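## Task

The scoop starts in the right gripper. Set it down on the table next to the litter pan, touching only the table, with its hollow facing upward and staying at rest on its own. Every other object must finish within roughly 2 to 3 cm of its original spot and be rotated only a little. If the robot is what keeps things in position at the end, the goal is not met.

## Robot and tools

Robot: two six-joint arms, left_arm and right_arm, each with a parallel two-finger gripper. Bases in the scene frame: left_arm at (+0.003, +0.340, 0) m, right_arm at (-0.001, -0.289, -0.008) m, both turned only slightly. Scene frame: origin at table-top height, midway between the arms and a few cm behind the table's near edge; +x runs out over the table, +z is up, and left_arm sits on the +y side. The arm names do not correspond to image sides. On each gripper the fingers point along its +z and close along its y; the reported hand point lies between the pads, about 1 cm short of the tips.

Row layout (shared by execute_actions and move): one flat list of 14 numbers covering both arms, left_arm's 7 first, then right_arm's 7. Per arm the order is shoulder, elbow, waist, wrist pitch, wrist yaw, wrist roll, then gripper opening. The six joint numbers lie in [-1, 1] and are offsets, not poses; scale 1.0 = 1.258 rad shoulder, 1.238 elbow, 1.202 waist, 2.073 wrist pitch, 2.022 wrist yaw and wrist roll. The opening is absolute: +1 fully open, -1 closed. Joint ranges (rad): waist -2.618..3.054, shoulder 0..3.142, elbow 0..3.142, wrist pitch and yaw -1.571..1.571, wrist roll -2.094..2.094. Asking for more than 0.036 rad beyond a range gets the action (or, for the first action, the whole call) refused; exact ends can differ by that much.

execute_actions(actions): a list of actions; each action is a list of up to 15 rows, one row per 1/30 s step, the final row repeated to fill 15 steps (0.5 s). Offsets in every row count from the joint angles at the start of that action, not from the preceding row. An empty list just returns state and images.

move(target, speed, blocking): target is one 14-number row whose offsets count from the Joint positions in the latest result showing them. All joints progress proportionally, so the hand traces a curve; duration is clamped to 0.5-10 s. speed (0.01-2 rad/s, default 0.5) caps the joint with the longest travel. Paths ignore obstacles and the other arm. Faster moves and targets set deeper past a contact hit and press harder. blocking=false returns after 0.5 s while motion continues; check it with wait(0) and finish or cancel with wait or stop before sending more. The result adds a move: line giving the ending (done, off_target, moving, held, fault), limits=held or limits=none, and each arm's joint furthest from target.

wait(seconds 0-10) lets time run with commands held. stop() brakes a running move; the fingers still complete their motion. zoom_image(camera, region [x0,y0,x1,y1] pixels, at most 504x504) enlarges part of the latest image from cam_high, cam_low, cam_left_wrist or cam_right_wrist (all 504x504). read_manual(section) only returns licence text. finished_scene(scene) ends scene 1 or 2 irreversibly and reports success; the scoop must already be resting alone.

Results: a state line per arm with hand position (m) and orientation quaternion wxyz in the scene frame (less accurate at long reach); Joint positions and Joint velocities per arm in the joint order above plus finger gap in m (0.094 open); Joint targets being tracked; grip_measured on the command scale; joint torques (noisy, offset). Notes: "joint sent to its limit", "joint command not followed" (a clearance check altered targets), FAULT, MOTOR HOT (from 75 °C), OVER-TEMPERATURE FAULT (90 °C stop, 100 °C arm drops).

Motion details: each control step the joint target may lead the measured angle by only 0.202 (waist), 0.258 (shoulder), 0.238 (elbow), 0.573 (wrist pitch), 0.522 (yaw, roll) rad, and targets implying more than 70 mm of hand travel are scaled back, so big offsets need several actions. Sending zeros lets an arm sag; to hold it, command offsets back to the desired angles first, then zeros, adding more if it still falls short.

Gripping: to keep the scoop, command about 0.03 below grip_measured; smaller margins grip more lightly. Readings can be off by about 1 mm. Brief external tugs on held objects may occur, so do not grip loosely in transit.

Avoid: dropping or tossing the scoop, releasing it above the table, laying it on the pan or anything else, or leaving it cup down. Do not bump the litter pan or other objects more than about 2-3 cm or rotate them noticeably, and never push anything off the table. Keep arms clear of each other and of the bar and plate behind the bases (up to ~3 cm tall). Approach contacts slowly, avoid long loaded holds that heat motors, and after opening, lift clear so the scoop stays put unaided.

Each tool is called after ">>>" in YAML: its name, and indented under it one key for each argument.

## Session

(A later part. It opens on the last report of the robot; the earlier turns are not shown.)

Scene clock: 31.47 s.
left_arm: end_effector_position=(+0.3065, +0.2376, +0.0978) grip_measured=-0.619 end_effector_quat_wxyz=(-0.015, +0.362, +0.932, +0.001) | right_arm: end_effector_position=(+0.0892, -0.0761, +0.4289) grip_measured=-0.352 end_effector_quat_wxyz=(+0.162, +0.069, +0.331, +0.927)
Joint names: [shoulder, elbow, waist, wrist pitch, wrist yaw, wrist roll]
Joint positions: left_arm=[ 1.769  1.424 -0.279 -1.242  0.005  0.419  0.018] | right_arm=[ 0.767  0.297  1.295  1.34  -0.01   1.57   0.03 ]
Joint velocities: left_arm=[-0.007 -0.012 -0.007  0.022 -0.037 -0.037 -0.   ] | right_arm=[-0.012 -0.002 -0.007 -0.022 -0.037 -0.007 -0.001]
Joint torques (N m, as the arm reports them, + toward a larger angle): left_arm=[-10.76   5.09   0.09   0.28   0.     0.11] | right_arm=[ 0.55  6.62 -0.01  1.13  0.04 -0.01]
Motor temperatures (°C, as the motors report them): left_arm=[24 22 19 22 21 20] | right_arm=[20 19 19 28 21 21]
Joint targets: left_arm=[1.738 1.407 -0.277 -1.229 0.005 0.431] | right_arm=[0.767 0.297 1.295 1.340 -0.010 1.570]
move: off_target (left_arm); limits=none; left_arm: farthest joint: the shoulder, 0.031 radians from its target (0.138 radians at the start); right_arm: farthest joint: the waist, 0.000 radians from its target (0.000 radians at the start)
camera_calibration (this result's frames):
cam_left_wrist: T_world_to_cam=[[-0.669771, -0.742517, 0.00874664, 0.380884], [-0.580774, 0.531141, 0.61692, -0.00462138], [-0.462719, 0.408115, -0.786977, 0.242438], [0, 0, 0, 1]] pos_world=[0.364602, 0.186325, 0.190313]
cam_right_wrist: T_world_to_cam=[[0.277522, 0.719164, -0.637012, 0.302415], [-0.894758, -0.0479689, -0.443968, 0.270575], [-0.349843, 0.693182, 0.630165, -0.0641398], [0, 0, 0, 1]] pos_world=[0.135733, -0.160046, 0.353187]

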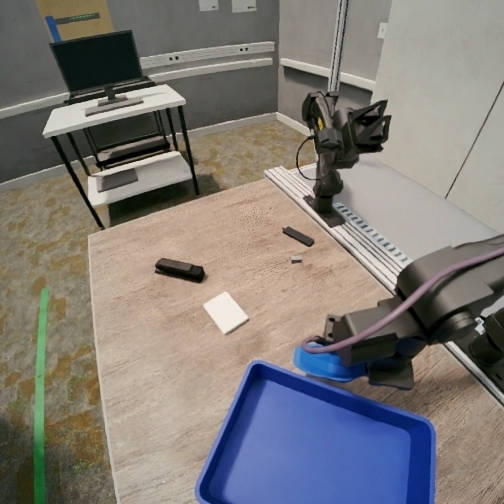

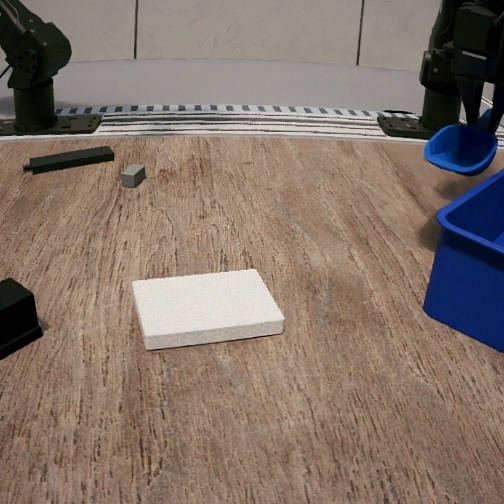

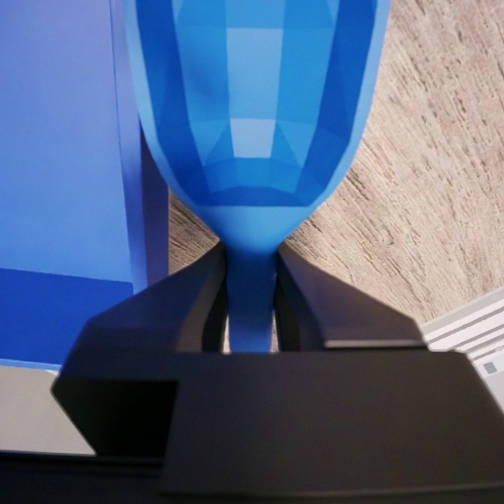

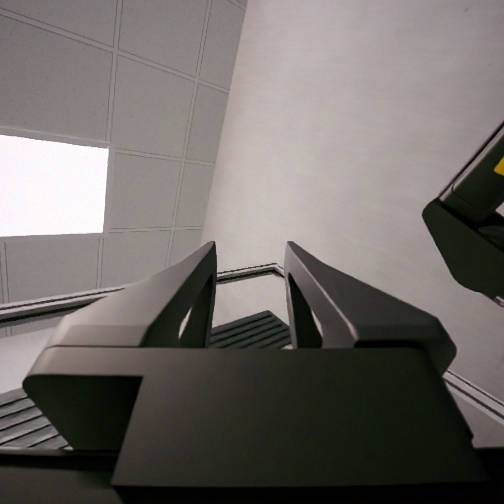

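Too close to the rim; shift away, then lower.

>>> move:
  target: [0,0,-0.07,0,0,0.015,-0.72,0,0,0,0,0,0,-0.35]
  speed: 0.2

>>> move:
  target: [0.035,-0.17,0,0.135,0,0,-0.72,0,0,0,0,0,0,-0.35]
  speed: 0.2

Scene clock: 33.70 s.
left_arm: end_effector_position=(+0.2976, +0.2139, +0.0976) grip_measured=-0.620 end_effector_quat_wxyz=(-0.016, +0.407, +0.913, +0.001) | right_arm: end_effector_position=(+0.0892, -0.0761, +0.4289) grip_measured=-0.352 end_effector_quat_wxyz=(+0.162, +0.069, +0.331, +0.927)
Joint names: [shoulder, elbow, waist, wrist pitch, wrist yaw, wrist roll]
Joint positions: left_arm=[ 1.769  1.424 -0.359 -1.242  0.005  0.437  0.018] | right_arm=[ 0.767  0.297  1.295  1.34  -0.01   1.57   0.03 ]
Joint velocities: left_arm=[-0.002 -0.007 -0.007  0.081  0.051 -0.051 -0.001] | right_arm=[ 0.007 -0.012  0.002 -0.066 -0.022 -0.022 -0.001]
Joint torques (N m, as the arm reports them, + toward a larger angle): left_arm=[-8.13  6.55 -0.4   0.17  0.01  0.08] | right_arm=[ 0.55  6.61 -0.01  1.13  0.05 -0.01]
Motor temperatures (°C, as the motors report them): left_arm=[25 22 19 22 21 20] | right_arm=[20 19 19 28 21 21]
Joint targets: left_arm=[1.769 1.424 -0.364 -1.242 0.005 0.449] | right_arm=[0.767 0.297 1.295 1.340 -0.010 1.570]
move: done; limits=none; left_arm: farthest joint: the wrist roll, 0.012 radians from its target (0.030 radians at the start); right_arm: farthest joint: the waist, 0.000 radians from its target (0.000 radians at the start)
camera_calibration (this result's frames):
cam_left_wrist: T_world_to_cam=[[-0.73895, -0.673676, 0.0106269, 0.363014], [-0.525418, 0.586058, 0.616824, -0.0253359], [-0.421768, 0.450219, -0.787029, 0.226614], [0, 0, 0, 1]] pos_world=[0.350516, 0.157376, 0.190122]
cam_right_wrist: T_world_to_cam=[[0.277522, 0.719164, -0.637012, 0.302415], [-0.894758, -0.0479689, -0.443968, 0.270575], [-0.349843, 0.693182, 0.630165, -0.0641398], [0, 0, 0, 1]] pos_world=[0.135733, -0.160046, 0.353187]

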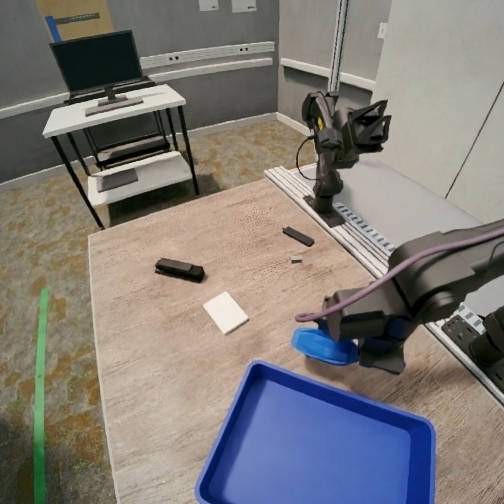

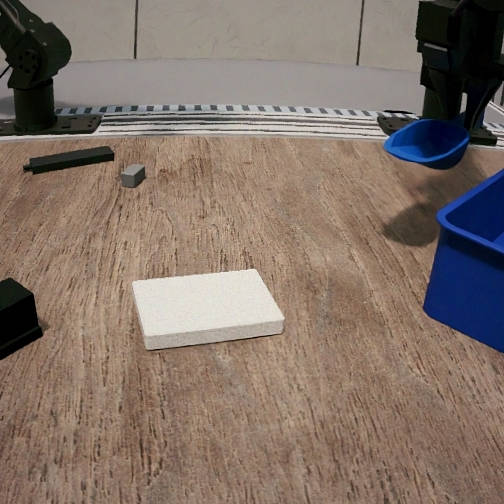

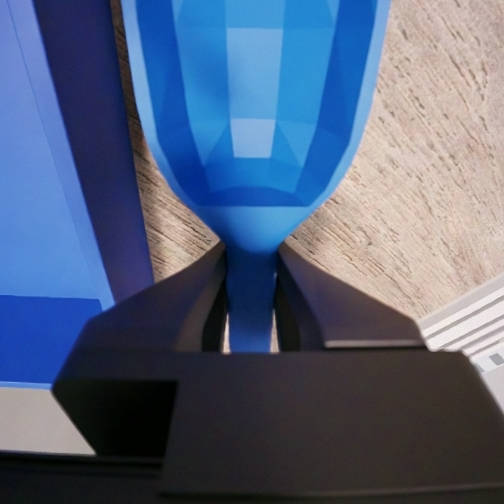

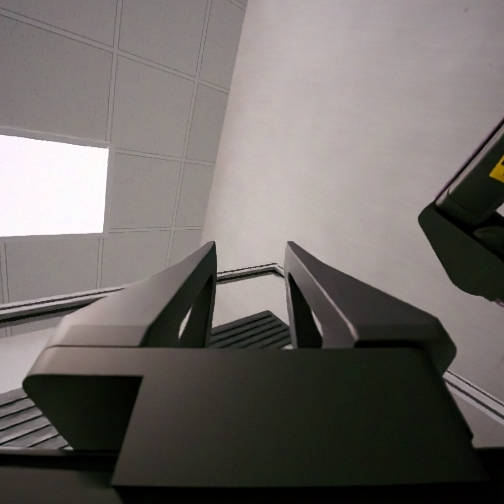

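Scene clock: 35.73 s.
left_arm: end_effector_position=(+0.3027, +0.2122, +0.0395) grip_measured=-0.620 end_effector_quat_wxyz=(+0.004, +0.407, +0.913, +0.001) | right_arm: end_effector_position=(+0.0892, -0.0761, +0.4289) grip_measured=-0.352 end_effector_quat_wxyz=(+0.162, +0.069, +0.331, +0.927)
Joint names: [shoulder, elbow, waist, wrist pitch, wrist yaw, wrist roll]
Joint positions: left_arm=[ 1.805  1.231 -0.359 -0.975  0.005  0.437  0.018] | right_arm=[ 0.767  0.297  1.295  1.34  -0.01   1.57   0.03 ]
Joint velocities: left_arm=[-0.017 -0.007 -0.022  0.037  0.022 -0.066  0.   ] | right_arm=[ 0.022 -0.017 -0.007 -0.022 -0.007 -0.037 -0.   ]
Joint torques (N m, as the arm reports them, + toward a larger angle): left_arm=[-7.6   5.23  0.24  0.35  0.    0.01] | right_arm=[ 0.54  6.61 -0.01  1.13  0.04 -0.01]
Motor temperatures (°C, as the motors report them): left_arm=[24 21 19 22 21 20] | right_arm=[20 20 19 28 21 21]
Joint targets: left_arm=[1.813 1.214 -0.359 -0.962 0.005 0.437] | right_arm=[0.767 0.297 1.295 1.340 -0.010 1.570]
move: done; limits=none; left_arm: farthest joint: the elbow, 0.018 radians from its target (0.211 radians at the start); right_arm: farthest joint: the waist, 0.000 radians from its target (0.000 radians at the start)
camera_calibration (this result's frames):
cam_left_wrist: T_world_to_cam=[[-0.739228, -0.673431, -0.00561351, 0.36692], [-0.546846, 0.595368, 0.58864, 0.0198022], [-0.393067, 0.438209, -0.808376, 0.178516], [0, 0, 0, 1]] pos_world=[0.352235, 0.157079, 0.134711]
cam_right_wrist: T_world_to_cam=[[0.277522, 0.719164, -0.637012, 0.302415], [-0.894758, -0.0479689, -0.443968, 0.270575], [-0.349843, 0.693182, 0.630165, -0.0641398], [0, 0, 0, 1]] pos_world=[0.135733, -0.160046, 0.353187]

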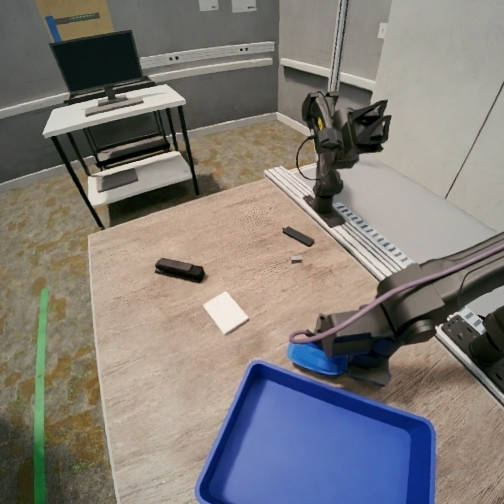

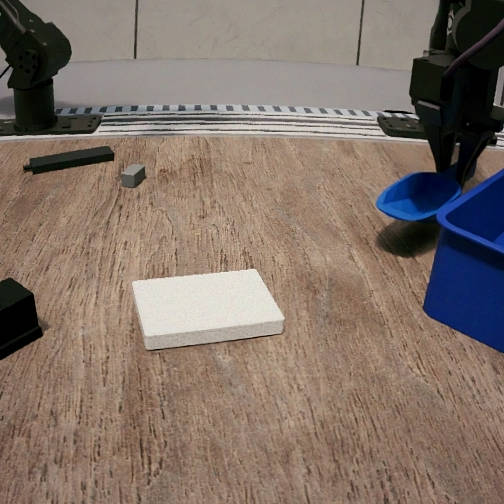

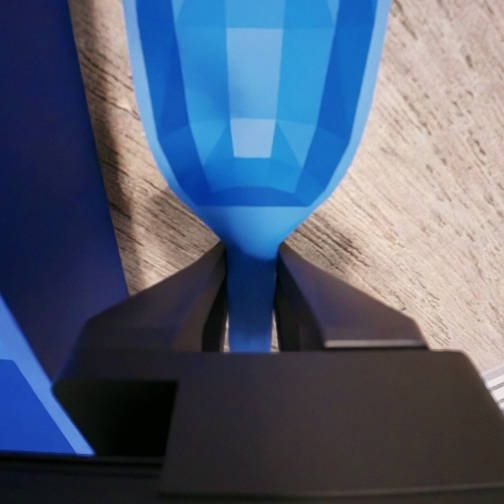

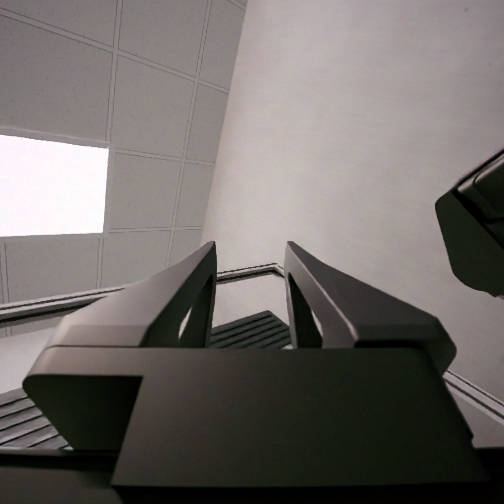

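>>> move:
  target: [0.032,-0.045,0.02,0.04,0,-0.04,-0.72,0,0,0,0,0,0,-0.35]
  speed: 0.08

Scene clock: 41.47 s.
left_arm: end_effector_position=(+0.3100, +0.2143, +0.0261) grip_measured=-0.620 end_effector_quat_wxyz=(+0.013, +0.368, +0.930, +0.001) | right_arm: end_effector_position=(+0.0892, -0.0761, +0.4289) grip_measured=-0.352 end_effector_quat_wxyz=(+0.162, +0.069, +0.331, +0.927)
Joint names: [shoulder, elbow, waist, wrist pitch, wrist yaw, wrist roll]
Joint positions: left_arm=[ 1.828  1.204 -0.344 -0.905  0.006  0.366  0.018] | right_arm=[ 0.767  0.297  1.295  1.34  -0.01   1.57   0.03 ]
Joint velocities: left_arm=[ 0.002 -0.007  0.017 -0.007 -0.022 -0.007  0.001] | right_arm=[ 0.017 -0.007  0.002 -0.051  0.051 -0.022  0.   ]
Joint torques (N m, as the arm reports them, + toward a larger angle): left_arm=[-7.03  4.11  0.76  0.4   0.02 -0.14] | right_arm=[ 0.55  6.63 -0.03  1.13  0.05 -0.01]
Motor temperatures (°C, as the motors report them): left_arm=[24 21 19 22 21 20] | right_arm=[19 20 19 27 21 21]
Joint targets: left_arm=[1.845 1.175 -0.335 -0.892 0.005 0.356] | right_arm=[0.767 0.297 1.295 1.340 -0.010 1.570]
move: off_target (left_arm); limits=none; left_arm: farthest joint: the elbow, 0.029 radians from its target (0.056 radians at the start); right_arm: farthest joint: the waist, 0.000 radians from its target (0.000 radians at the start)
camera_calibration (this result's frames):
cam_left_wrist: T_world_to_cam=[[-0.679307, -0.733767, -0.0112989, 0.368129], [-0.605349, 0.551584, 0.573854, 0.0583157], [-0.414843, 0.396663, -0.81888, 0.185564], [0, 0, 0, 1]] pos_world=[0.362354, 0.164349, 0.122649]
cam_right_wrist: T_world_to_cam=[[0.277522, 0.719164, -0.637012, 0.302415], [-0.894758, -0.0479689, -0.443968, 0.270575], [-0.349843, 0.693182, 0.630165, -0.0641398], [0, 0, 0, 1]] pos_world=[0.135733, -0.160046, 0.353187]

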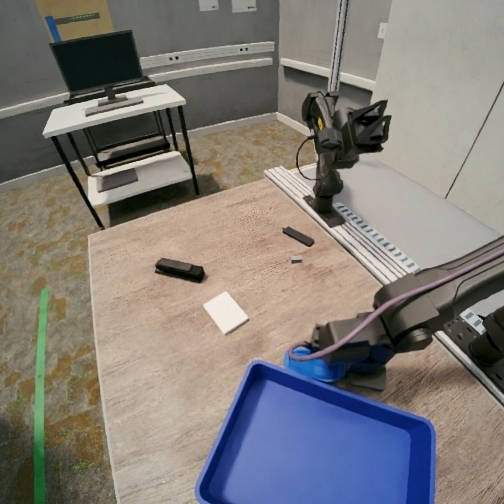

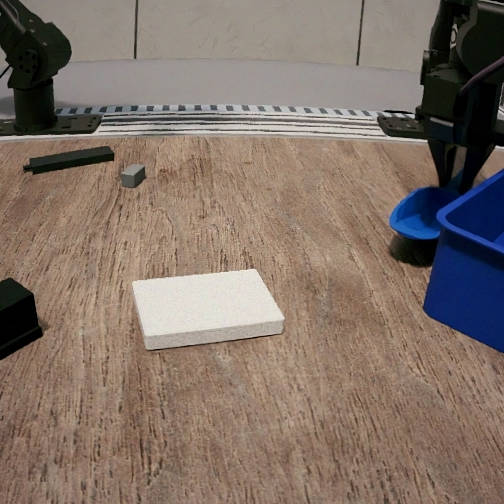

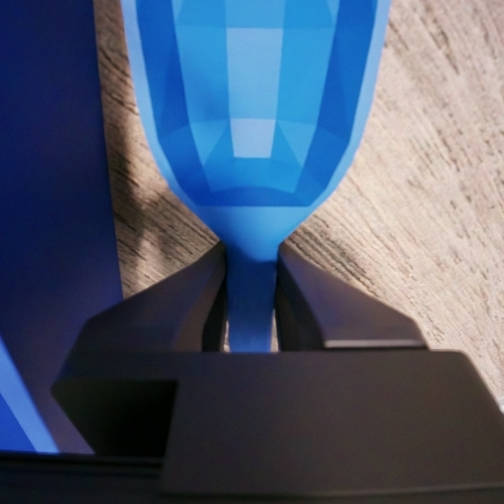

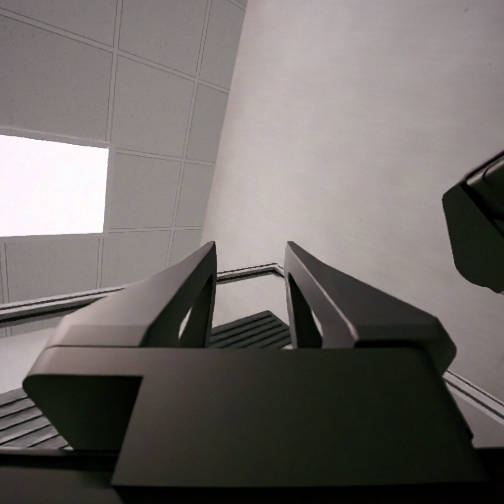

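Contact seems made.

>>> execute_actions:
  actions:
    - [[0,0,0,0,0,0,-0.2,0,0,0,0,0,0,-0.35]]

>>> move:
  target: [-0.1,0.2,0,-0.18,0,0,-0.2,0,0,0,0,0,0,-0.35]

Scene clock: 43.03 s.
left_arm: end_effector_position=(+0.3100, +0.2143, +0.0261) grip_measured=-0.202 end_effector_quat_wxyz=(+0.013, +0.368, +0.930, +0.001) | right_arm: end_effector_position=(+0.0892, -0.0761, +0.4289) grip_measured=-0.352 end_effector_quat_wxyz=(+0.162, +0.069, +0.331, +0.927)
Joint names: [shoulder, elbow, waist, wrist pitch, wrist yaw, wrist roll]
Joint positions: left_arm=[ 1.828  1.204 -0.344 -0.905  0.006  0.366  0.037] | right_arm=[ 0.767  0.297  1.295  1.34  -0.01   1.57   0.03 ]
Joint velocities: left_arm=[-0.012  0.002 -0.002  0.022 -0.022  0.051 -0.001] | right_arm=[ 0.017 -0.007 -0.022 -0.007  0.022  0.022  0.   ]
Joint torques (N m, as the arm reports them, + toward a larger angle): left_arm=[-8.27  6.14 -0.14  0.3  -0.07 -0.05] | right_arm=[ 0.55  6.62 -0.01  1.13  0.05 -0.01]
Motor temperatures (°C, as the motors report them): left_arm=[24 21 19 22 21 20] | right_arm=[19 20 19 27 21 21]
Joint targets: left_arm=[1.828 1.204 -0.344 -0.905 0.006 0.366] | right_arm=[0.767 0.297 1.295 1.340 -0.010 1.570]
camera_calibration (this result's frames):
cam_left_wrist: T_world_to_cam=[[-0.679025, -0.734026, -0.011424, 0.368134], [-0.605759, 0.551443, 0.573557, 0.0585522], [-0.414706, 0.39638, -0.819086, 0.18564], [0, 0, 0, 1]] pos_world=[0.362427, 0.164348, 0.122678]
cam_right_wrist: T_world_to_cam=[[0.277522, 0.719164, -0.637012, 0.302415], [-0.894758, -0.0479689, -0.443968, 0.270575], [-0.349843, 0.693182, 0.630165, -0.0641398], [0, 0, 0, 1]] pos_world=[0.135733, -0.160046, 0.353187]

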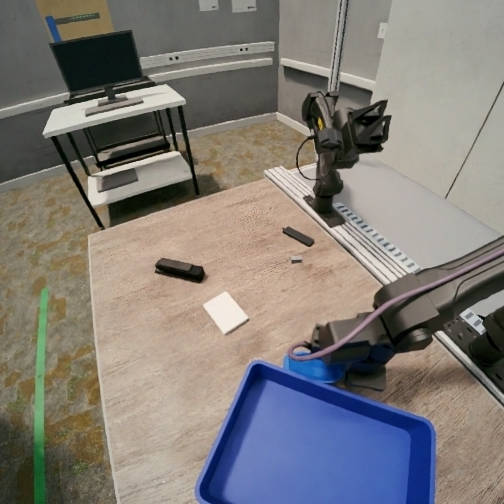

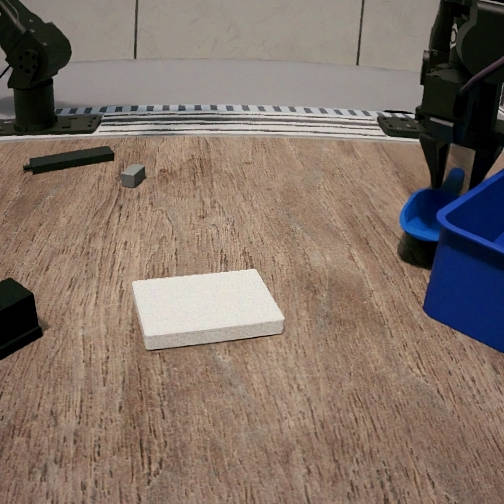

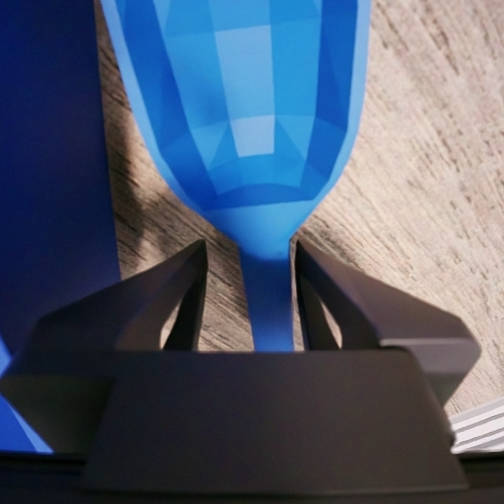

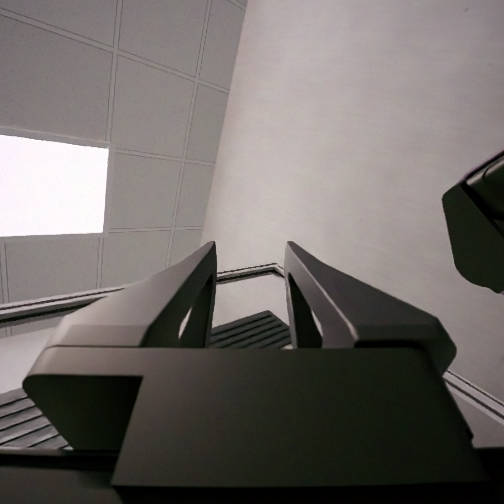

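Scene clock: 44.53 s.
left_arm: end_effector_position=(+0.2951, +0.2197, +0.1113) grip_measured=-0.202 end_effector_quat_wxyz=(-0.002, +0.367, +0.930, +0.001) | right_arm: end_effector_position=(+0.0892, -0.0761, +0.4289) grip_measured=-0.352 end_effector_quat_wxyz=(+0.162, +0.069, +0.331, +0.927)
Joint names: [shoulder, elbow, waist, wrist pitch, wrist yaw, wrist roll]
Joint positions: left_arm=[ 1.723  1.423 -0.344 -1.261  0.006  0.366  0.037] | right_arm=[ 0.767  0.297  1.295  1.34  -0.01   1.57   0.03 ]
Joint velocities: left_arm=[ 0.012  0.007  0.002  0.022  0.022 -0.066 -0.   ] | right_arm=[-0.002  0.002  0.007  0.007 -0.066  0.007 -0.001]
Joint torques (N m, as the arm reports them, + toward a larger angle): left_arm=[-9.11  8.52  0.01  0.12  0.    0.02] | right_arm=[ 0.55  6.61 -0.02  1.13  0.05 -0.01]
Motor temperatures (°C, as the motors report them): left_arm=[25 21 19 22 21 20] | right_arm=[19 20 19 27 21 21]
Joint targets: left_arm=[1.702 1.452 -0.344 -1.278 0.006 0.366] | right_arm=[0.767 0.297 1.295 1.340 -0.010 1.570]
move: off_target (left_arm); limits=none; left_arm: farthest joint: the elbow, 0.028 radians from its target (0.248 radians at the start); right_arm: farthest joint: the waist, 0.000 radians from its target (0.000 radians at the start)
camera_calibration (this result's frames):
cam_left_wrist: T_world_to_cam=[[-0.679025, -0.734115, -0.000277822, 0.361708], [-0.588714, 0.544309, 0.597614, -0.00849827], [-0.438567, 0.405959, -0.801784, 0.250121], [0, 0, 0, 1]] pos_world=[0.3503, 0.168622, 0.205722]
cam_right_wrist: T_world_to_cam=[[0.277522, 0.719164, -0.637012, 0.302415], [-0.894758, -0.0479689, -0.443968, 0.270575], [-0.349843, 0.693182, 0.630165, -0.0641398], [0, 0, 0, 1]] pos_world=[0.135733, -0.160046, 0.353187]

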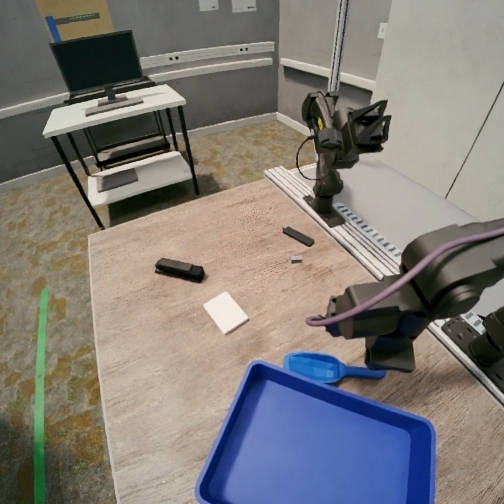

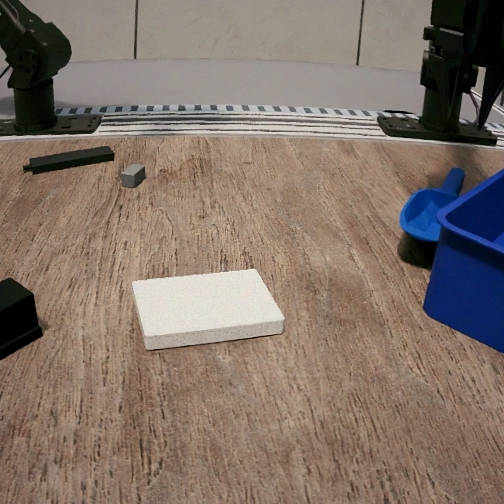

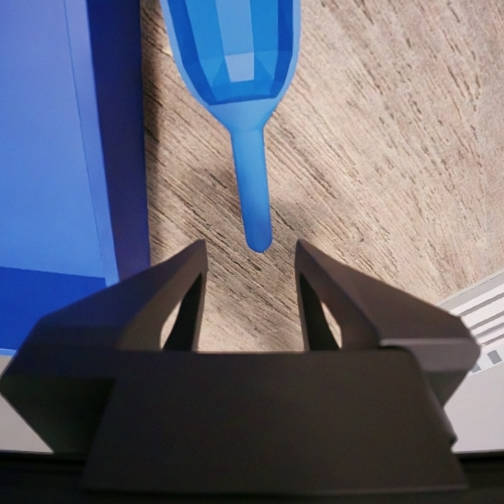

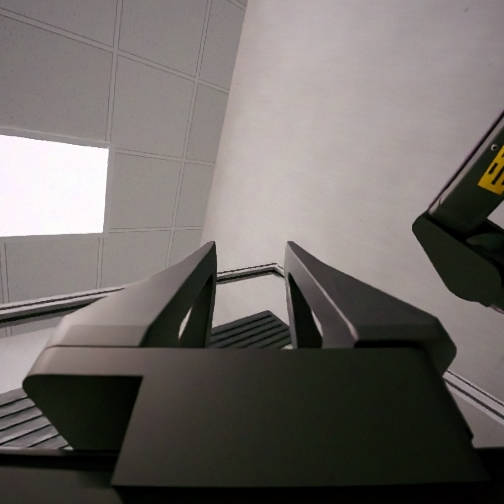

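>>> finished_scene:
  scene: 2

The scene is finished: the task was done.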